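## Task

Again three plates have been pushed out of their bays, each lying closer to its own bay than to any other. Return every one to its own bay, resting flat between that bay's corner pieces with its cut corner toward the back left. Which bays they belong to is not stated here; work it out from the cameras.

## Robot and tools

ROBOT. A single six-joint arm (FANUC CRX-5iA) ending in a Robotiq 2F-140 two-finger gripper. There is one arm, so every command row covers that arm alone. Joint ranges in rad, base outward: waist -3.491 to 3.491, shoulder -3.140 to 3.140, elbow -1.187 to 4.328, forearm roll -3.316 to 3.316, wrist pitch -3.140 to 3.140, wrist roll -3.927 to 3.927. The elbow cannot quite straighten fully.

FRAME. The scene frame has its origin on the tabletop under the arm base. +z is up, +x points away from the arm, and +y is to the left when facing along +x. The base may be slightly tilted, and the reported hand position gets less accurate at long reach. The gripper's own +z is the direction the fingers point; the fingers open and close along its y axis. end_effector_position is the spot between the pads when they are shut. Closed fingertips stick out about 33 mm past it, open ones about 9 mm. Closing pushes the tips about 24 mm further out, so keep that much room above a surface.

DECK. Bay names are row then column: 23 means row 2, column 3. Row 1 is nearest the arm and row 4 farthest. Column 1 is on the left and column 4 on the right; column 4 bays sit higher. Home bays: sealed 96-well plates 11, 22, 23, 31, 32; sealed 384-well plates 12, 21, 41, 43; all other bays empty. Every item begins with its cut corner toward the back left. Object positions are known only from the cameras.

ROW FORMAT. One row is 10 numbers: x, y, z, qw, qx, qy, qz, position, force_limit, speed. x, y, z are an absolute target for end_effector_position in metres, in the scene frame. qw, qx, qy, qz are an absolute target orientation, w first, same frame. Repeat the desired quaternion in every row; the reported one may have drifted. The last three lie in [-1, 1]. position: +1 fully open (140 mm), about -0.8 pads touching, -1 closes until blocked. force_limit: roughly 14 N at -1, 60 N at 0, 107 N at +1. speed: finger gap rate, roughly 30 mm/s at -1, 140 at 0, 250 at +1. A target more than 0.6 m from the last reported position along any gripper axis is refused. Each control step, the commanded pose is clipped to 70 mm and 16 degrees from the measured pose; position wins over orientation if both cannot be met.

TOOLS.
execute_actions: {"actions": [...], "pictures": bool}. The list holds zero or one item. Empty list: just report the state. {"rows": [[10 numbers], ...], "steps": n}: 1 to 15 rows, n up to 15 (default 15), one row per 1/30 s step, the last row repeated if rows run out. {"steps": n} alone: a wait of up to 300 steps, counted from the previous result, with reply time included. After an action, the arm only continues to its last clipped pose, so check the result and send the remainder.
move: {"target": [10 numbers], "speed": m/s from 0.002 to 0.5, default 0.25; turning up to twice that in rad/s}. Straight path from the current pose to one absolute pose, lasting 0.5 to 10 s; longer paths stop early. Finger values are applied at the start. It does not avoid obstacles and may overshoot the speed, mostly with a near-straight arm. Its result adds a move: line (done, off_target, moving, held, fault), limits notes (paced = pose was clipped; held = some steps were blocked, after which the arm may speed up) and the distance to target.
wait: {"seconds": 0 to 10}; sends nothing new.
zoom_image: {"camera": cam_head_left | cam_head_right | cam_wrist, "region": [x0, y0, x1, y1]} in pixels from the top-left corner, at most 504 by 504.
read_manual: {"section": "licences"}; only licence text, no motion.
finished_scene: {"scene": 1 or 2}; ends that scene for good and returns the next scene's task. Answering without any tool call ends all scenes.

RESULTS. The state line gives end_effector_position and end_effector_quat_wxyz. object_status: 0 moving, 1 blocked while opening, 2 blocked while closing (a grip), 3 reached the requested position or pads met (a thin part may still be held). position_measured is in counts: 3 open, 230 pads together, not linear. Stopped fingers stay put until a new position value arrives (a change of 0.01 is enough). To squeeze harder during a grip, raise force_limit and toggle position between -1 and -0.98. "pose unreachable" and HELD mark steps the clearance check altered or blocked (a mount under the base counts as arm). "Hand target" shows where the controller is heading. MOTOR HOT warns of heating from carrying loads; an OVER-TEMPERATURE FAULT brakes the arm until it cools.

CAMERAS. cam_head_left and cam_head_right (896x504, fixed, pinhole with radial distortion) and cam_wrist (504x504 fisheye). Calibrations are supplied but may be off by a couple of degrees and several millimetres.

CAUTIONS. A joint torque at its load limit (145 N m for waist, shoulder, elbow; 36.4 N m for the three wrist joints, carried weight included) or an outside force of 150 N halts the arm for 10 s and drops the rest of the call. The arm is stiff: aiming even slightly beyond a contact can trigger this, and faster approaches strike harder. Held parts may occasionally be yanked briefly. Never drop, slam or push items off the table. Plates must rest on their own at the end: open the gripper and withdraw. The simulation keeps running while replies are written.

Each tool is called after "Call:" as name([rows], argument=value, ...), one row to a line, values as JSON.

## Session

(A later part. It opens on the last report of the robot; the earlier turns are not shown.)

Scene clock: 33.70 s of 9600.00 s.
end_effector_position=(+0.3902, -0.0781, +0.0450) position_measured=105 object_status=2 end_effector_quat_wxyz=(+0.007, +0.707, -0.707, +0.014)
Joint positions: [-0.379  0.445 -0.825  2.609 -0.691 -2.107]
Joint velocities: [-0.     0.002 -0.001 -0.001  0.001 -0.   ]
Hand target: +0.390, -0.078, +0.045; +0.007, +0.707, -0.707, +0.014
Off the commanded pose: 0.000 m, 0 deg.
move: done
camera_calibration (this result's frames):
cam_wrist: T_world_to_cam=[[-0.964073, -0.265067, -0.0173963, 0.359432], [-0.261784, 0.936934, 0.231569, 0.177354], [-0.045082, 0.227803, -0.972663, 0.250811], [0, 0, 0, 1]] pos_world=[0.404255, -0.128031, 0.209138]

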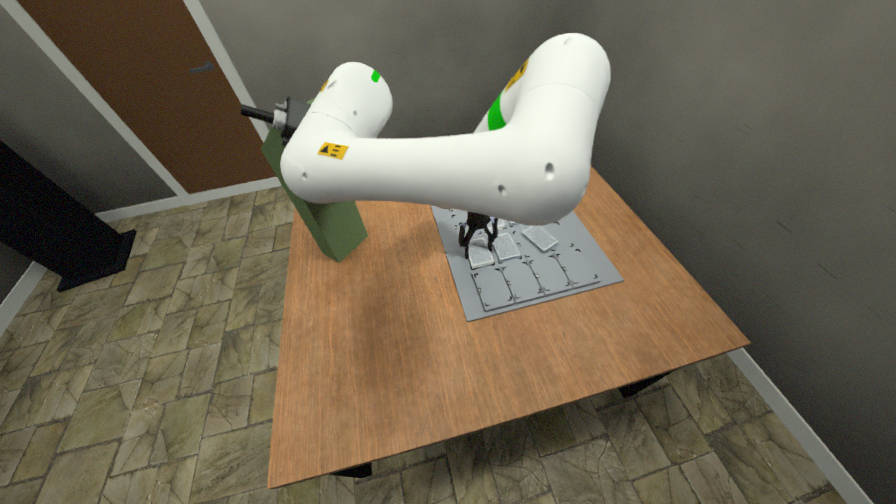

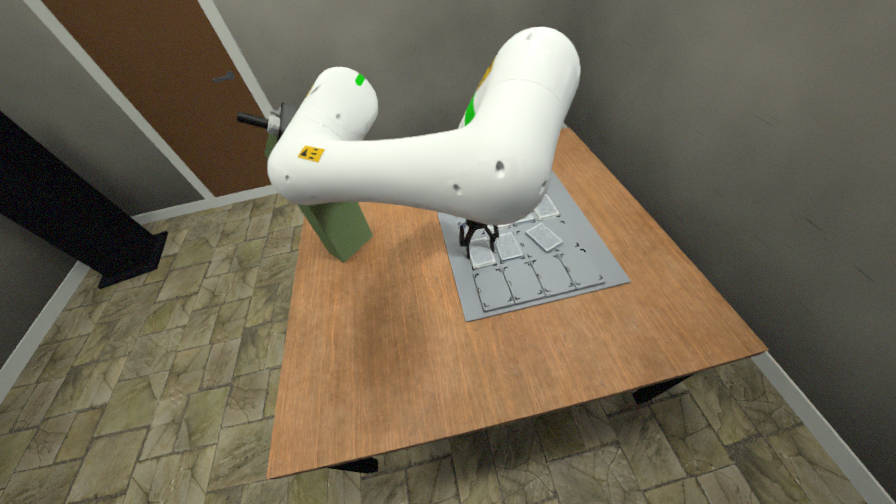

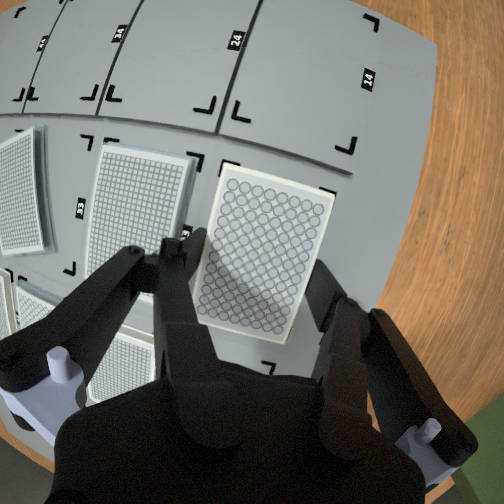

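Call:
move(target=[0.3902, -0.0781, 0.0438, 0.0074, 0.7074, -0.7068, 0.0136, -1, -0.3, -1], speed=0.003)

Call:
zoom_image(camera="cam_wrist", region=[210, 145, 350, 225])

Call:
zoom_image(camera="cam_wrist", region=[170, 290, 310, 390])

Scene clock: 35.20 s of 9600.00 s.
end_effector_position=(+0.3902, -0.0781, +0.0438) position_measured=105 object_status=2 end_effector_quat_wxyz=(+0.007, +0.707, -0.707, +0.014)
Joint positions: [-0.381  0.448 -0.822  2.611 -0.691 -2.108]
Joint velocities: [-0.001 -0.     0.001  0.001 -0.001  0.   ]
Hand target: +0.390, -0.078, +0.044; +0.007, +0.707, -0.707, +0.014
Off the commanded pose: 0.000 m, 0 deg.
move: done
camera_calibration (this result's frames):
cam_wrist: T_world_to_cam=[[-0.964073, -0.265067, -0.017397, 0.359411], [-0.261784, 0.936934, 0.231569, 0.177631], [-0.0450816, 0.227804, -0.972663, 0.249642], [0, 0, 0, 1]] pos_world=[0.404254, -0.12803, 0.207937]

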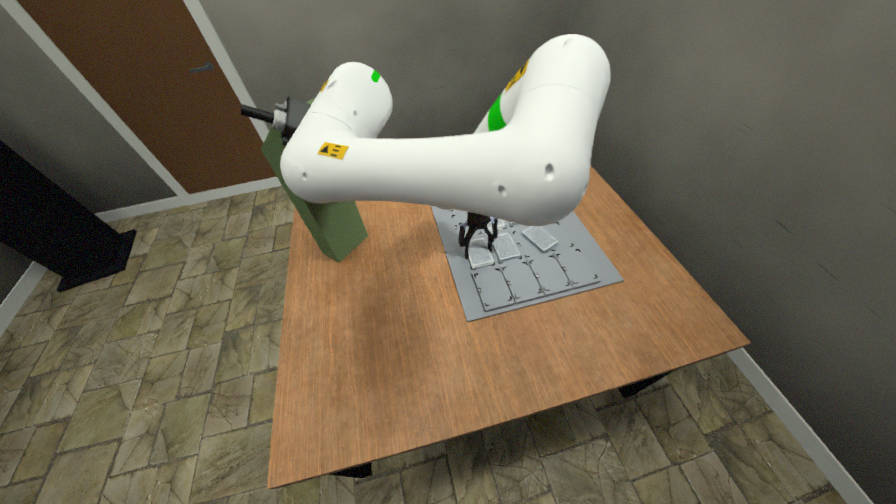

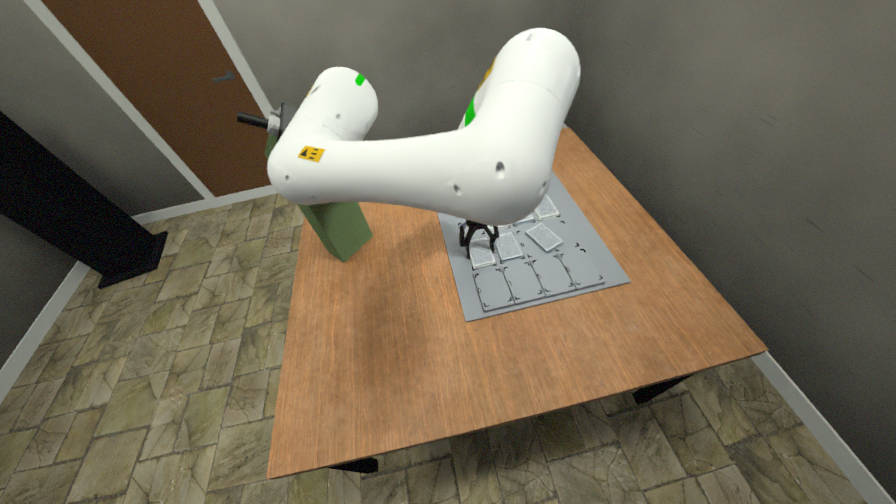

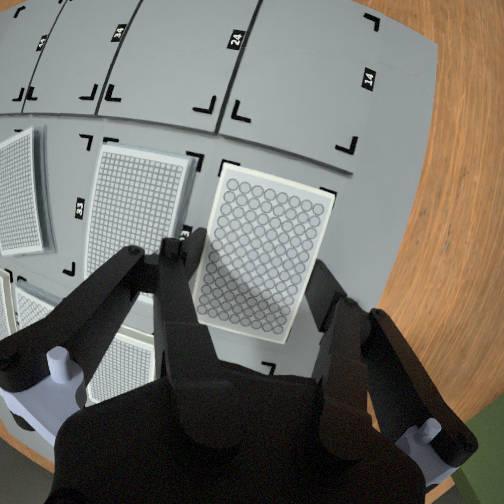

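Region (210, 145, 350, 225) of cam_wrist's 504x504 image, scaled by 3.600, with more detail than that image has; it fills the top 288 rows of this view, and the rest is white.

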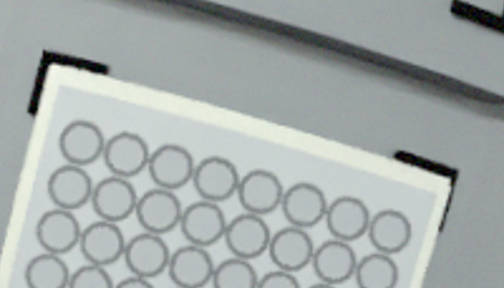

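Region (170, 290, 310, 390) of cam_wrist's 504x504 image, scaled by 3.600, with more detail than that image has; it fills the top 360 rows of this view, and the rest is white.

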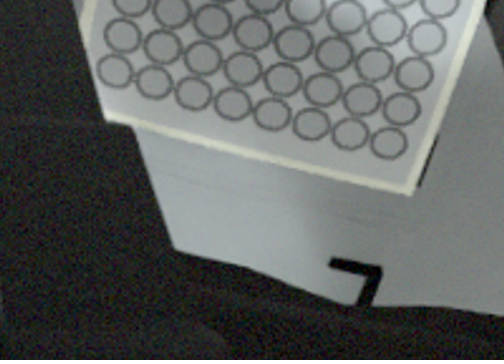

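Call:
move(target=[0.3902, -0.0781, 0.0430, 0.0074, 0.7074, -0.7068, 0.0136, -1, -0.3, -1], speed=0.002)

Call:
zoom_image(camera="cam_wrist", region=[210, 145, 350, 225])

Call:
zoom_image(camera="cam_wrist", region=[170, 290, 310, 390])

Scene clock: 36.63 s of 9600.00 s.
end_effector_position=(+0.3902, -0.0781, +0.0430) position_measured=105 object_status=2 end_effector_quat_wxyz=(+0.007, +0.707, -0.707, +0.014)
Joint positions: [-0.382  0.45  -0.82   2.612 -0.691 -2.108]
Joint velocities: [ 0.001  0.001 -0.001  0.001 -0.001 -0.   ]
Hand target: +0.390, -0.078, +0.043; +0.007, +0.707, -0.707, +0.014
Off the commanded pose: 0.000 m, 0 deg.
move: done
camera_calibration (this result's frames):
cam_wrist: T_world_to_cam=[[-0.964073, -0.265067, -0.0173973, 0.359396], [-0.261784, 0.936934, 0.23157, 0.177817], [-0.0450815, 0.227804, -0.972663, 0.248863], [0, 0, 0, 1]] pos_world=[0.404252, -0.12803, 0.207136]

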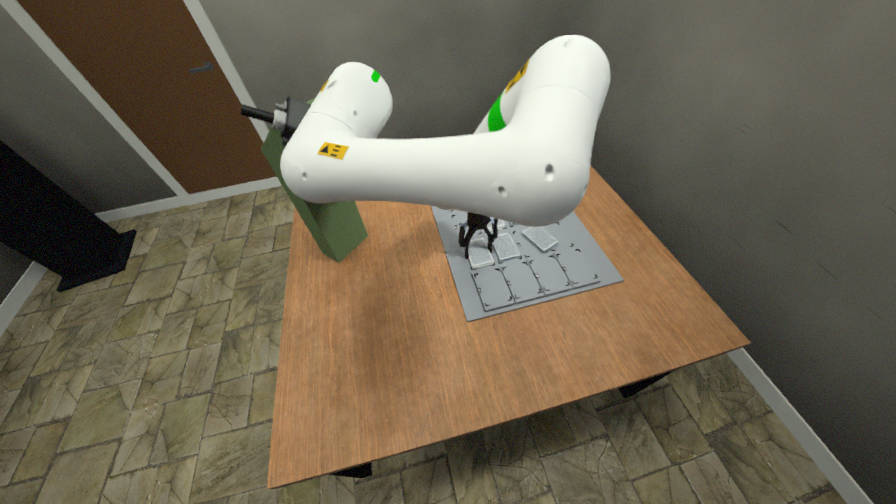

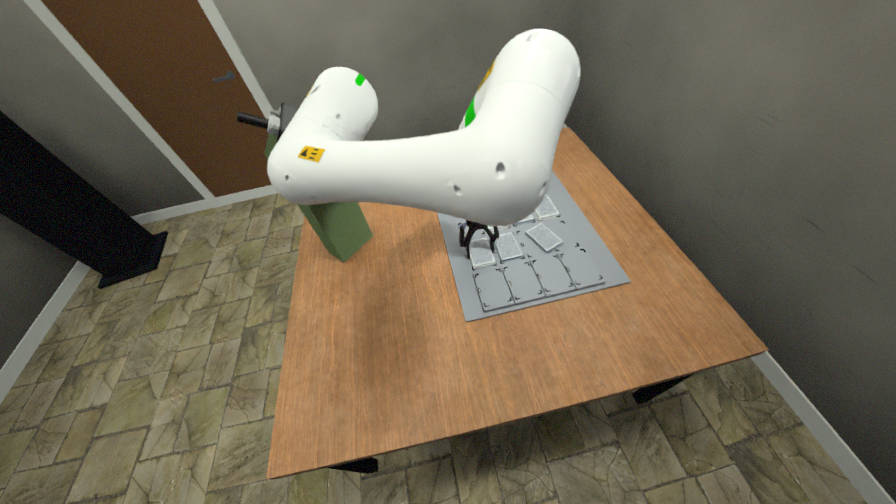

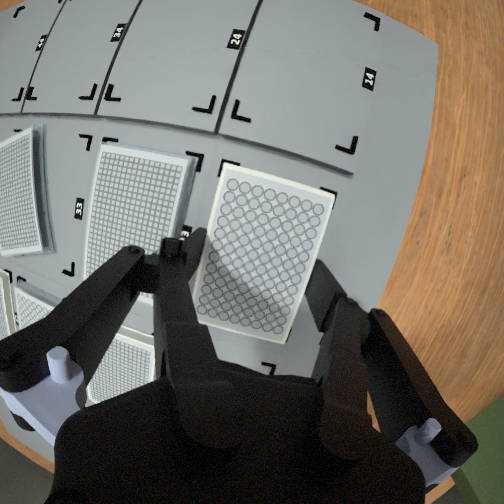

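Region (210, 145, 350, 225) of cam_wrist's 504x504 image, scaled by 3.600, with more detail than that image has; it fills the top 288 rows of this view, and the rest is white.

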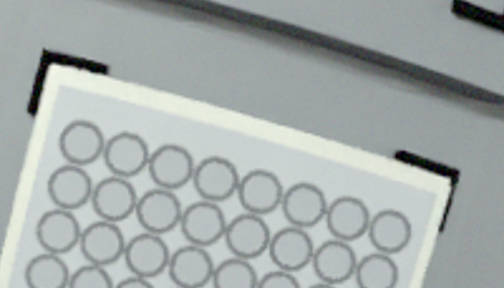

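Region (170, 290, 310, 390) of cam_wrist's 504x504 image, scaled by 3.600, with more detail than that image has; it fills the top 360 rows of this view, and the rest is white.

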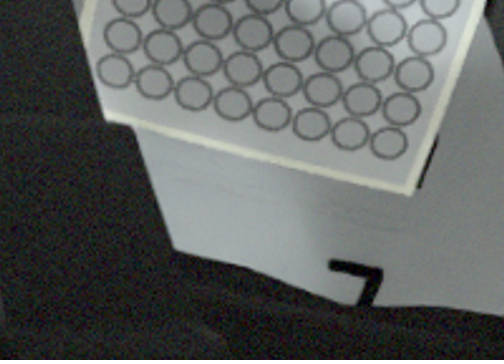

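Call:
move(target=[0.3902, -0.0781, 0.0422, 0.0074, 0.7074, -0.7068, 0.0136, -1, -0.3, -1], speed=0.002)

Call:
zoom_image(camera="cam_wrist", region=[210, 145, 350, 225])

Call:
zoom_image(camera="cam_wrist", region=[170, 290, 310, 390])

Scene clock: 37.83 s of 9600.00 s.
end_effector_position=(+0.3902, -0.0781, +0.0422) position_measured=105 object_status=2 end_effector_quat_wxyz=(+0.007, +0.707, -0.707, +0.014)
Joint positions: [-0.382  0.452 -0.818  2.614 -0.691 -2.109]
Joint velocities: [ 0.     0.002 -0.     0.     0.001  0.   ]
Hand target: +0.390, -0.078, +0.042; +0.007, +0.707, -0.707, +0.014
Off the commanded pose: 0.000 m, 0 deg.
move: done
camera_calibration (this result's frames):
cam_wrist: T_world_to_cam=[[-0.964073, -0.265068, -0.0173975, 0.359382], [-0.261785, 0.936934, 0.231569, 0.178002], [-0.0450812, 0.227804, -0.972663, 0.248085], [0, 0, 0, 1]] pos_world=[0.404253, -0.128031, 0.206336]

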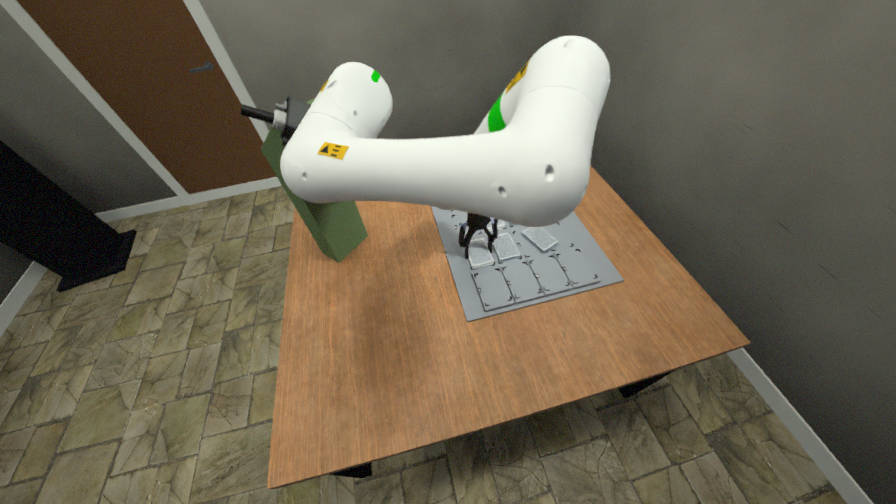

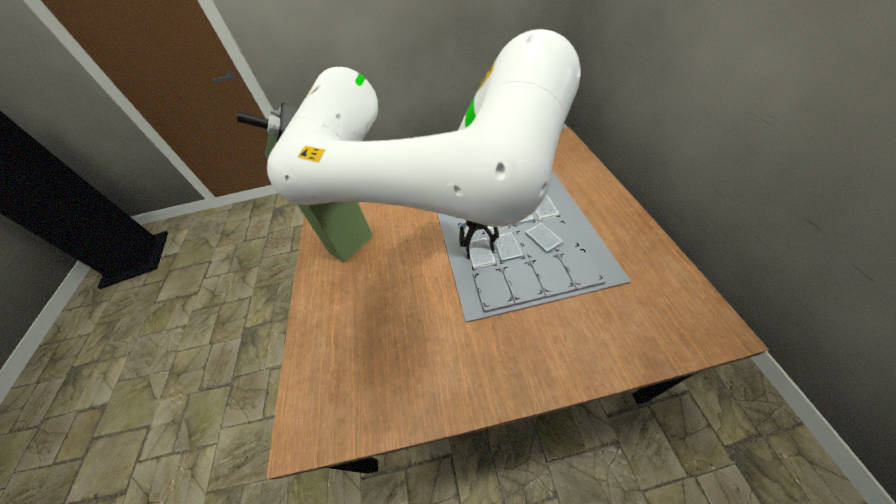

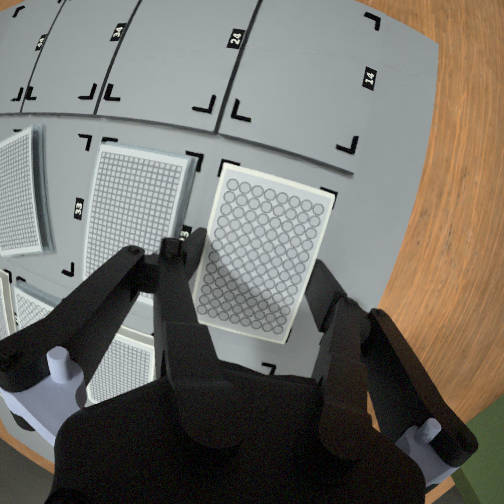

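Region (210, 145, 350, 225) of cam_wrist's 504x504 image, scaled by 3.600, with more detail than that image has; it fills the top 288 rows of this view, and the rest is white.

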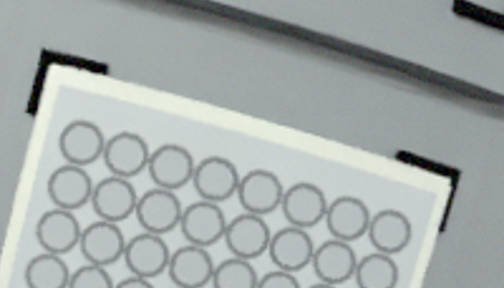

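Region (170, 290, 310, 390) of cam_wrist's 504x504 image, scaled by 3.600, with more detail than that image has; it fills the top 360 rows of this view, and the rest is white.

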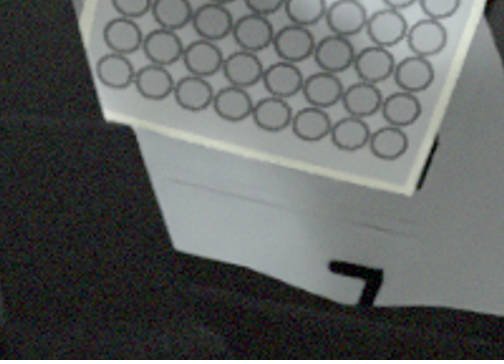

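No shift. One more step.

Call:
move(target=[0.3902, -0.0781, 0.0414, 0.0074, 0.7074, -0.7068, 0.0136, -1, -0.3, -1], speed=0.002)

Call:
zoom_image(camera="cam_wrist", region=[210, 145, 350, 225])

Call:
zoom_image(camera="cam_wrist", region=[170, 290, 310, 390])

Scene clock: 39.03 s of 9600.00 s.
end_effector_position=(+0.3902, -0.0781, +0.0414) position_measured=105 object_status=2 end_effector_quat_wxyz=(+0.007, +0.707, -0.707, +0.014)
Joint positions: [-0.383  0.455 -0.817  2.615 -0.691 -2.11 ]
Joint velocities: [ 0.    -0.    -0.001 -0.     0.     0.001]
Hand target: +0.390, -0.078, +0.041; +0.007, +0.707, -0.707, +0.014
Off the commanded pose: 0.000 m, 0 deg.
move: done
camera_calibration (this result's frames):
cam_wrist: T_world_to_cam=[[-0.964073, -0.265067, -0.0173974, 0.359368], [-0.261784, 0.936934, 0.23157, 0.178187], [-0.0450814, 0.227804, -0.972663, 0.247307], [0, 0, 0, 1]] pos_world=[0.404252, -0.12803, 0.205536]

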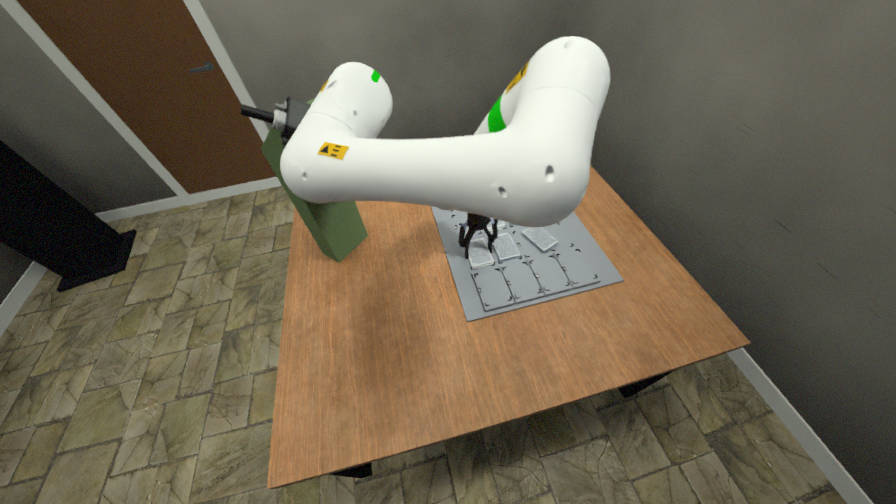

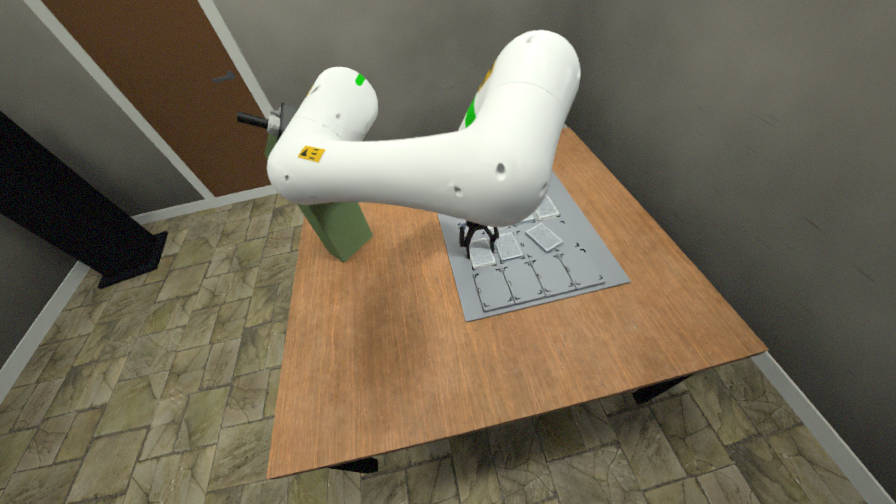

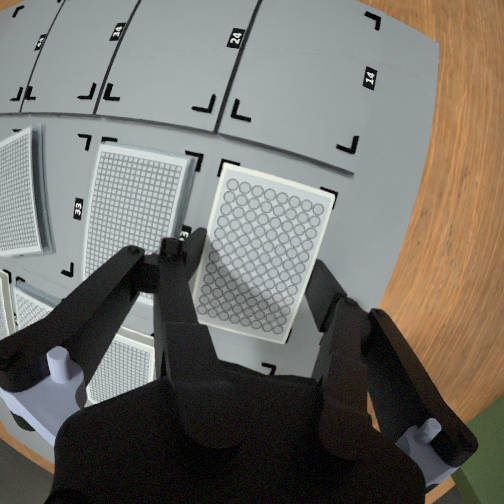

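Region (210, 145, 350, 225) of cam_wrist's 504x504 image, scaled by 3.600, with more detail than that image has; it fills the top 288 rows of this view, and the rest is white.

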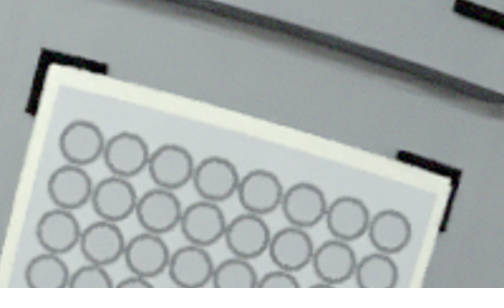

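Region (170, 290, 310, 390) of cam_wrist's 504x504 image, scaled by 3.600, with more detail than that image has; it fills the top 360 rows of this view, and the rest is white.

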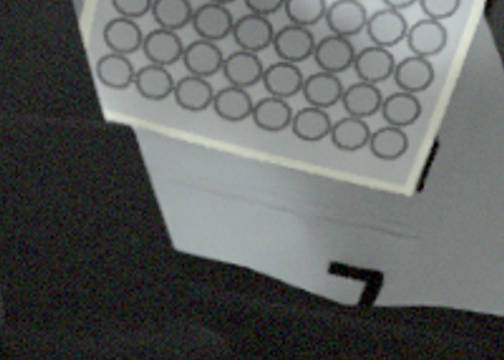

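Inside the corners. Release.

Call:
move(target=[0.3902, -0.0781, 0.0410, 0.0074, 0.7074, -0.7068, 0.0136, 0.31, -0.3, -1], speed=0.002)

Call:
move(target=[0.3902, -0.0600, 0.115, 0, 0.7089, -0.7051, 0, 0.31, -0.3, -1], speed=0.12)

Scene clock: 40.27 s of 9600.00 s.
end_effector_position=(+0.3902, -0.0781, +0.0410) position_measured=90 object_status=3 end_effector_quat_wxyz=(+0.007, +0.707, -0.707, +0.014)
Joint positions: [-0.384  0.456 -0.816  2.616 -0.691 -2.11 ]
Joint velocities: [-0.001 -0.001  0.    -0.001 -0.    -0.   ]
Hand target: +0.390, -0.078, +0.041; +0.007, +0.707, -0.707, +0.014
Off the commanded pose: 0.000 m, 0 deg.
move: done
camera_calibration (this result's frames):
cam_wrist: T_world_to_cam=[[-0.964073, -0.265068, -0.0173977, 0.359359], [-0.261785, 0.936933, 0.23157, 0.17828], [-0.0450812, 0.227805, -0.972663, 0.246917], [0, 0, 0, 1]] pos_world=[0.404251, -0.128031, 0.205135]

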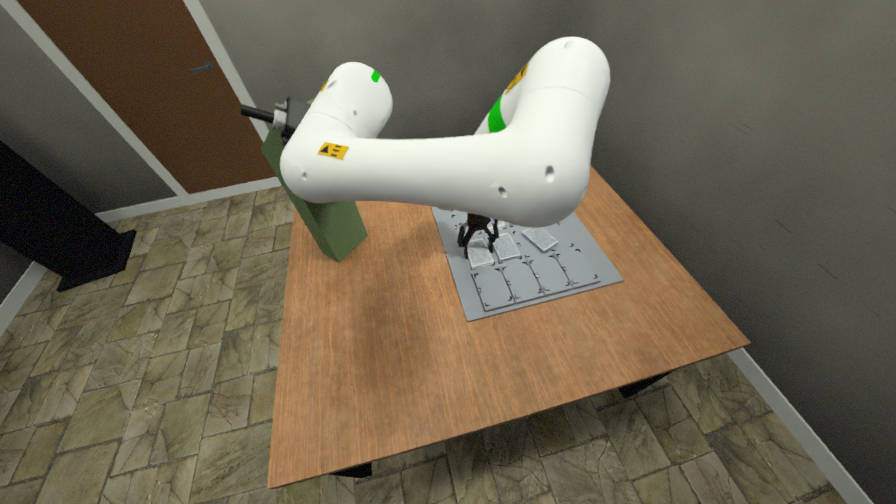

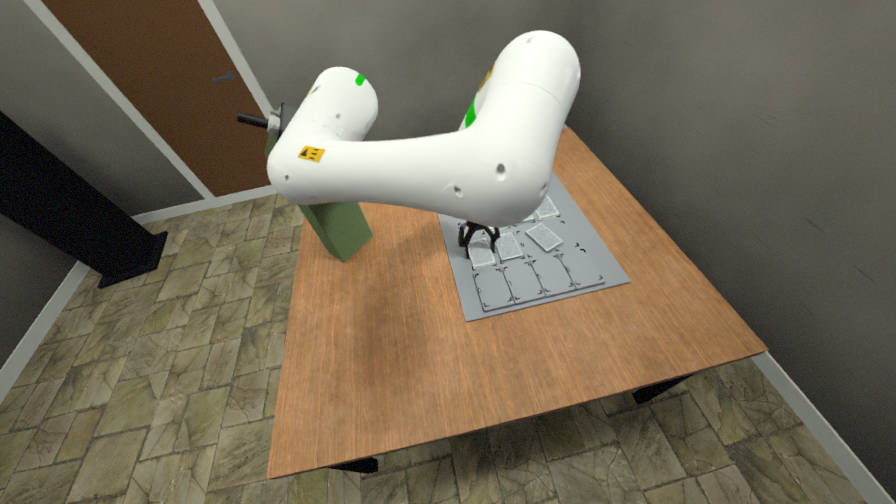

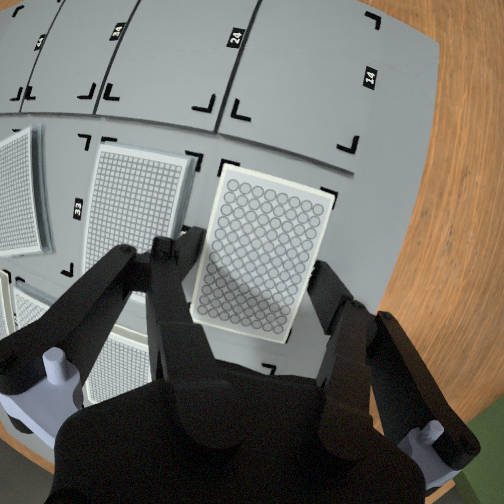

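Scene clock: 41.27 s of 9600.00 s.
end_effector_position=(+0.3899, -0.0600, +0.1150) position_measured=90 object_status=3 end_effector_quat_wxyz=(-0.000, +0.709, -0.705, -0.000)
Joint positions: [-0.248  0.268 -0.965  2.426 -0.655 -2.023]
Joint velocities: [ 0.003  0.001 -0.    -0.006 -0.     0.004]
Hand target: +0.390, -0.060, +0.115; -0.000, +0.709, -0.705, +0.000
Off the commanded pose: 0.000 m, 0 deg.
move: done
camera_calibration (this result's frames):
cam_wrist: T_world_to_cam=[[-0.963008, -0.268943, -0.0168907, 0.364438], [-0.263856, 0.928349, 0.261819, 0.140952], [-0.0547337, 0.25659, -0.964969, 0.319322], [0, 0, 0, 1]] pos_world=[0.405625, -0.114774, 0.277388]

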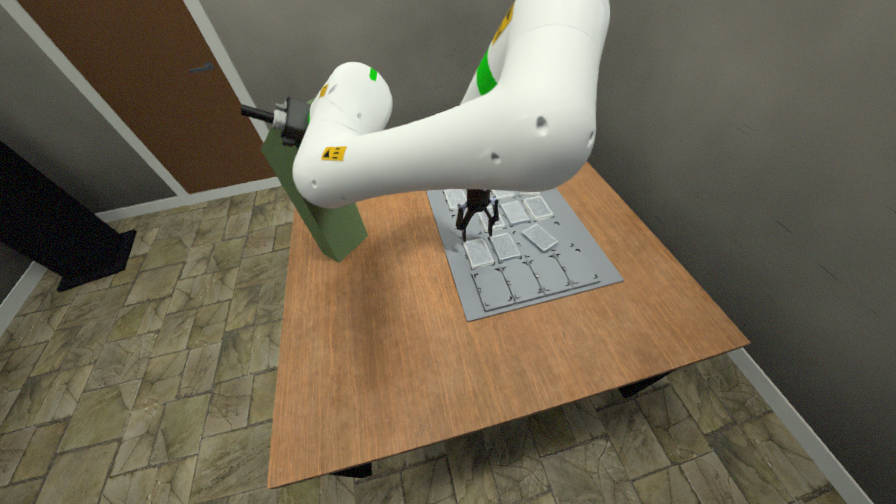

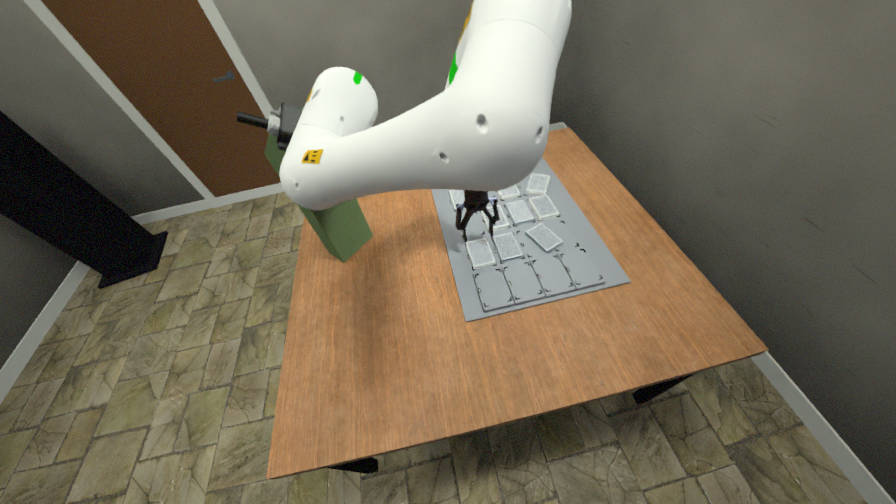

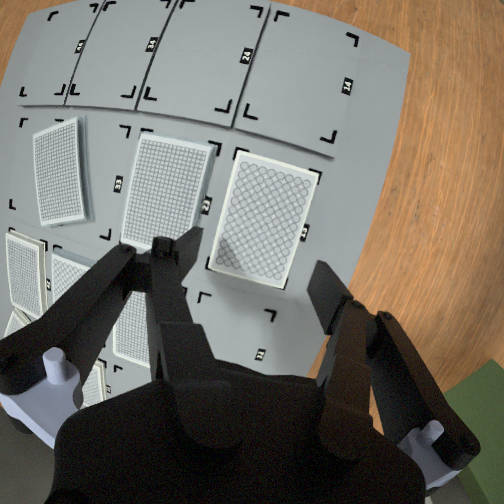

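Call:
zoom_image(camera="cam_wrist", region=[190, 135, 340, 300])

Region (190, 135, 340, 300) of cam_wrist's 504x504 image, scaled by 3.055, with more detail than that image has; it fills the left 458 columns of this view, and the rest is white.

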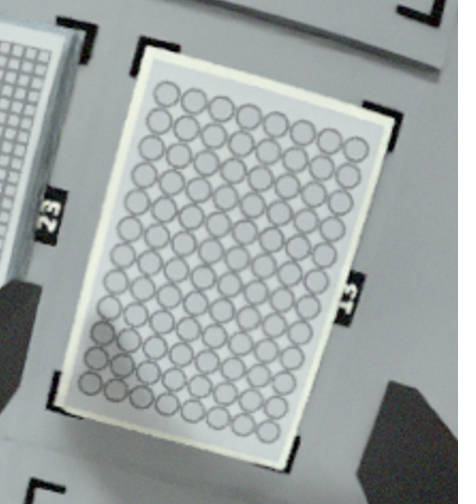

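Call:
move(target=[0.632, -0.063, 0.115, 0, 0.8192, -0.5736, 0, 0.36, -0.3, -1], speed=0.25)

Scene clock: 43.77 s of 9600.00 s.
end_effector_position=(+0.6324, -0.0628, +0.1153) position_measured=84 object_status=3 end_effector_quat_wxyz=(-0.000, +0.819, -0.574, +0.001)
Joint positions: [ 0.154  0.395 -0.432  1.501 -0.696 -0.956]
Joint velocities: [ 0.003  0.002  0.004 -0.01  -0.002  0.008]
Hand target: +0.632, -0.063, +0.115; -0.000, +0.819, -0.574, +0.001
Off the commanded pose: 0.001 m, 0 deg.
move: done
camera_calibration (this result's frames):
cam_wrist: T_world_to_cam=[[-0.816049, -0.577707, -0.0178592, 0.485026], [-0.561611, 0.785252, 0.260714, 0.386917], [-0.136593, 0.222786, -0.965251, 0.383315], [0, 0, 0, 1]] pos_world=[0.66546, -0.109021, 0.277783]

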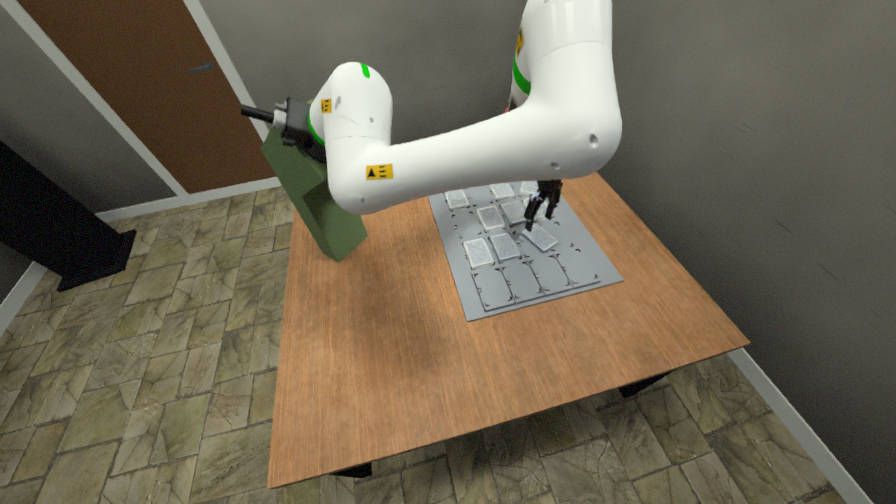

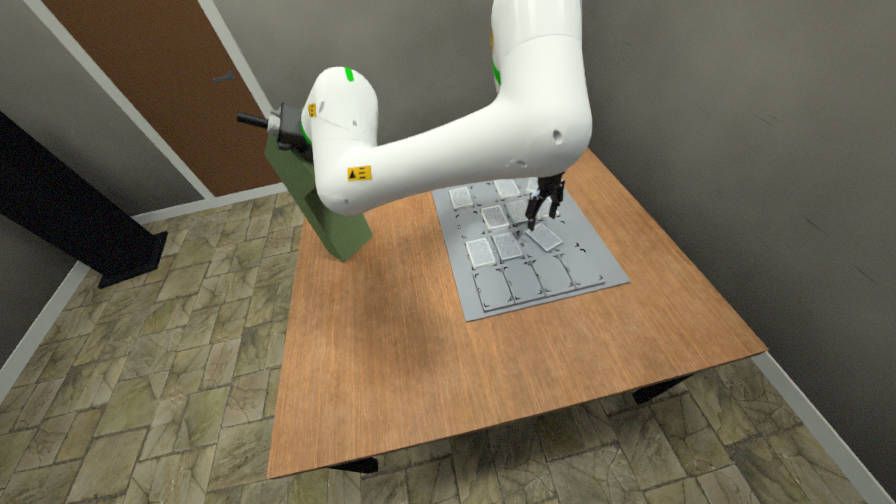

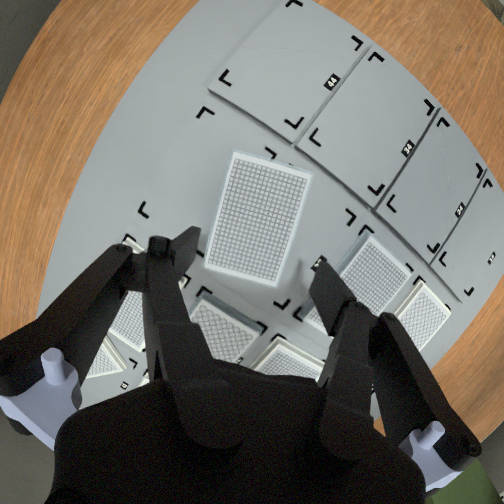

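Call:
execute_actions(actions=[])

Call:
zoom_image(camera="cam_wrist", region=[180, 135, 345, 300])

Scene clock: 44.03 s of 9600.00 s.
end_effector_position=(+0.6325, -0.0628, +0.1153) position_measured=84 object_status=3 end_effector_quat_wxyz=(-0.000, +0.819, -0.574, +0.001)
Joint positions: [ 0.154  0.396 -0.432  1.5   -0.697 -0.956]
Joint velocities: [ 0.    -0.    -0.001 -0.001 -0.001 -0.   ]
Hand target: +0.632, -0.063, +0.115; -0.000, +0.819, -0.574, +0.001
Off the commanded pose: 0.001 m, 0 deg.
Steps of this call (steps 1 to 8: nothing new was sent). Readings (end_effector_position | what the end effector reports):
1: (+0.6324, -0.0628, +0.1153) | position_measured=84 object_status=3
2: (+0.6325, -0.0628, +0.1153) | position_measured=84 object_status=3
4: (+0.6325, -0.0628, +0.1153) | position_measured=84 object_status=3
8: the state above
camera_calibration (this result's frames):
cam_wrist: T_world_to_cam=[[-0.816026, -0.577743, -0.0177587, 0.485017], [-0.561614, 0.78523, 0.260774, 0.386929], [-0.136716, 0.222772, -0.965237, 0.383393], [0, 0, 0, 1]] pos_world=[0.665507, -0.109022, 0.277777]

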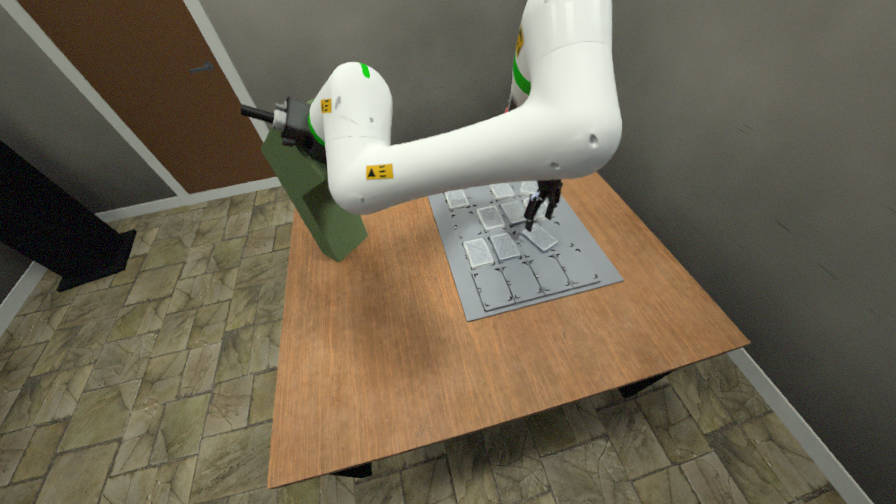

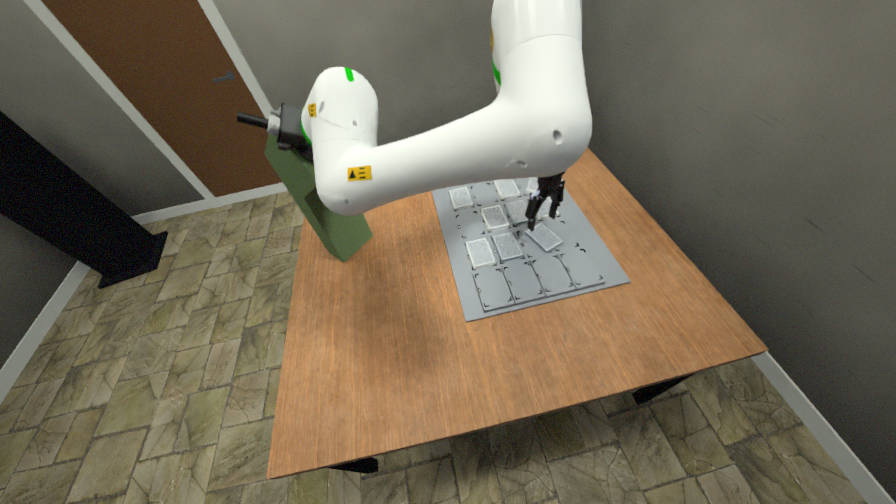

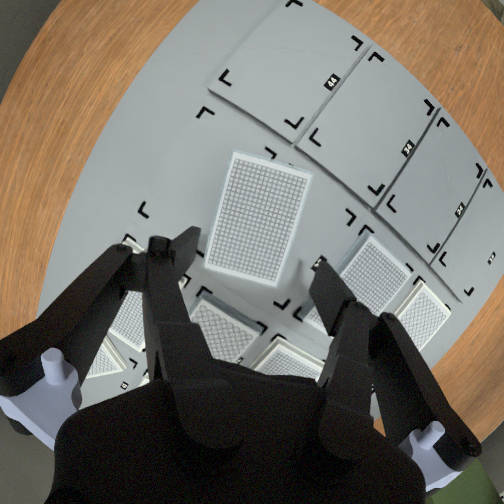

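Region (180, 135, 345, 300) of cam_wrist's 504x504 image, scaled by 3.055, with more detail than that image has.

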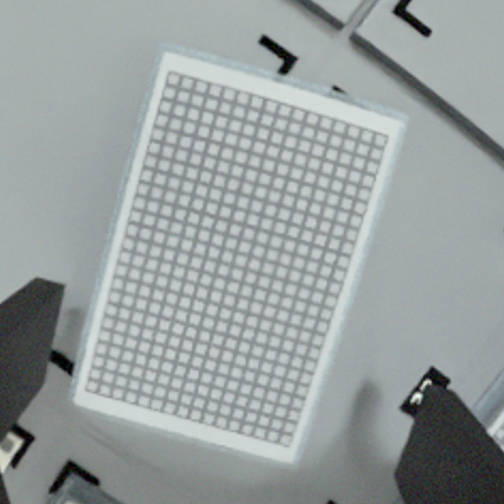

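Call:
move(target=[0.6454, -0.0776, 0.056, 0, 0.8161, -0.5779, 0, 0.4, -0.3, -1], speed=0.1)

Call:
zoom_image(camera="cam_wrist", region=[165, 150, 365, 350])

Scene clock: 47.73 s of 9600.00 s.
end_effector_position=(+0.6456, -0.0775, +0.0561) position_measured=78 object_status=3 end_effector_quat_wxyz=(-0.000, +0.816, -0.578, -0.000)
Joint positions: [ 0.058  0.501 -0.328  1.568 -0.632 -0.964]
Joint velocities: [ 0.    -0.001 -0.    -0.     0.001 -0.001]
Hand target: +0.646, -0.077, +0.056; -0.000, +0.816, -0.578, -0.000
Off the commanded pose: 0.000 m, 0 deg.
move: done
camera_calibration (this result's frames):
cam_wrist: T_world_to_cam=[[-0.822262, -0.568861, -0.0168114, 0.490892], [-0.552743, 0.791233, 0.261584, 0.415927], [-0.135503, 0.224383, -0.965034, 0.330629], [0, 0, 0, 1]] pos_world=[0.678343, -0.124033, 0.218521]

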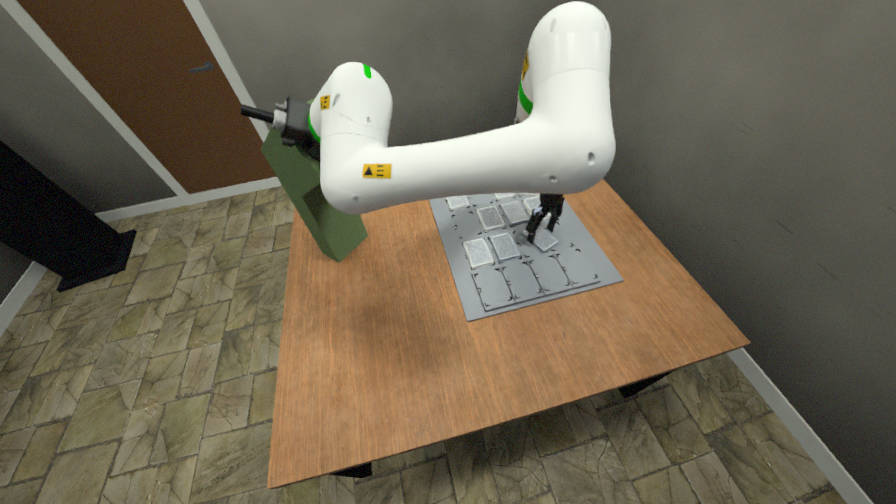

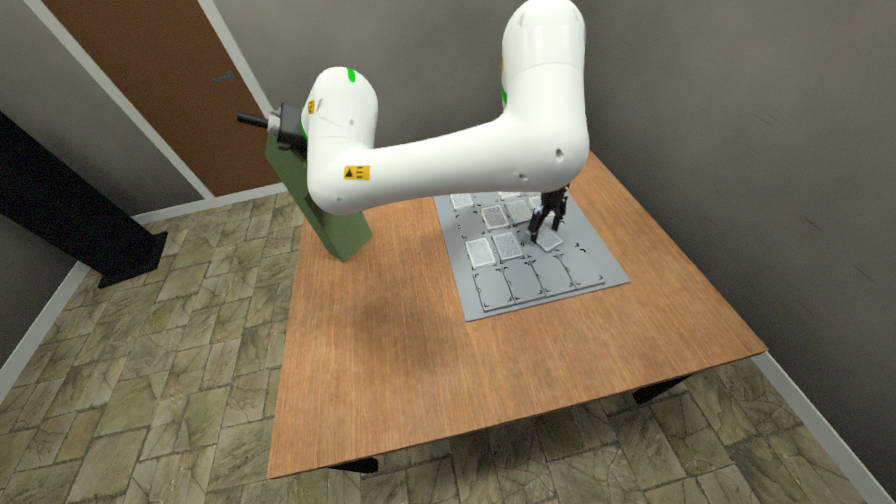

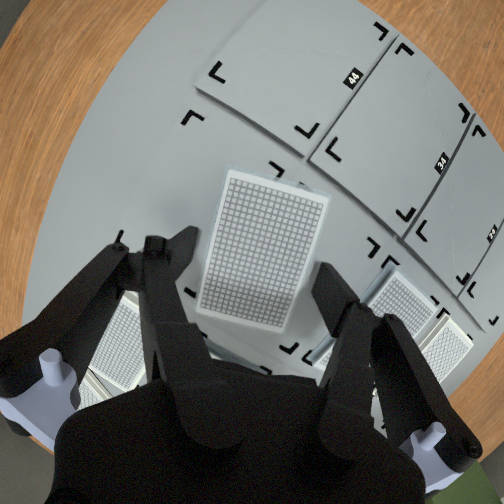

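Region (165, 150, 365, 350) of cam_wrist's 504x504 image, scaled by 2.520, with more detail than that image has.

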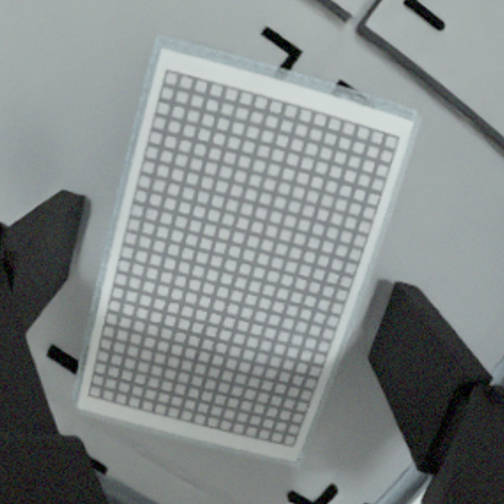

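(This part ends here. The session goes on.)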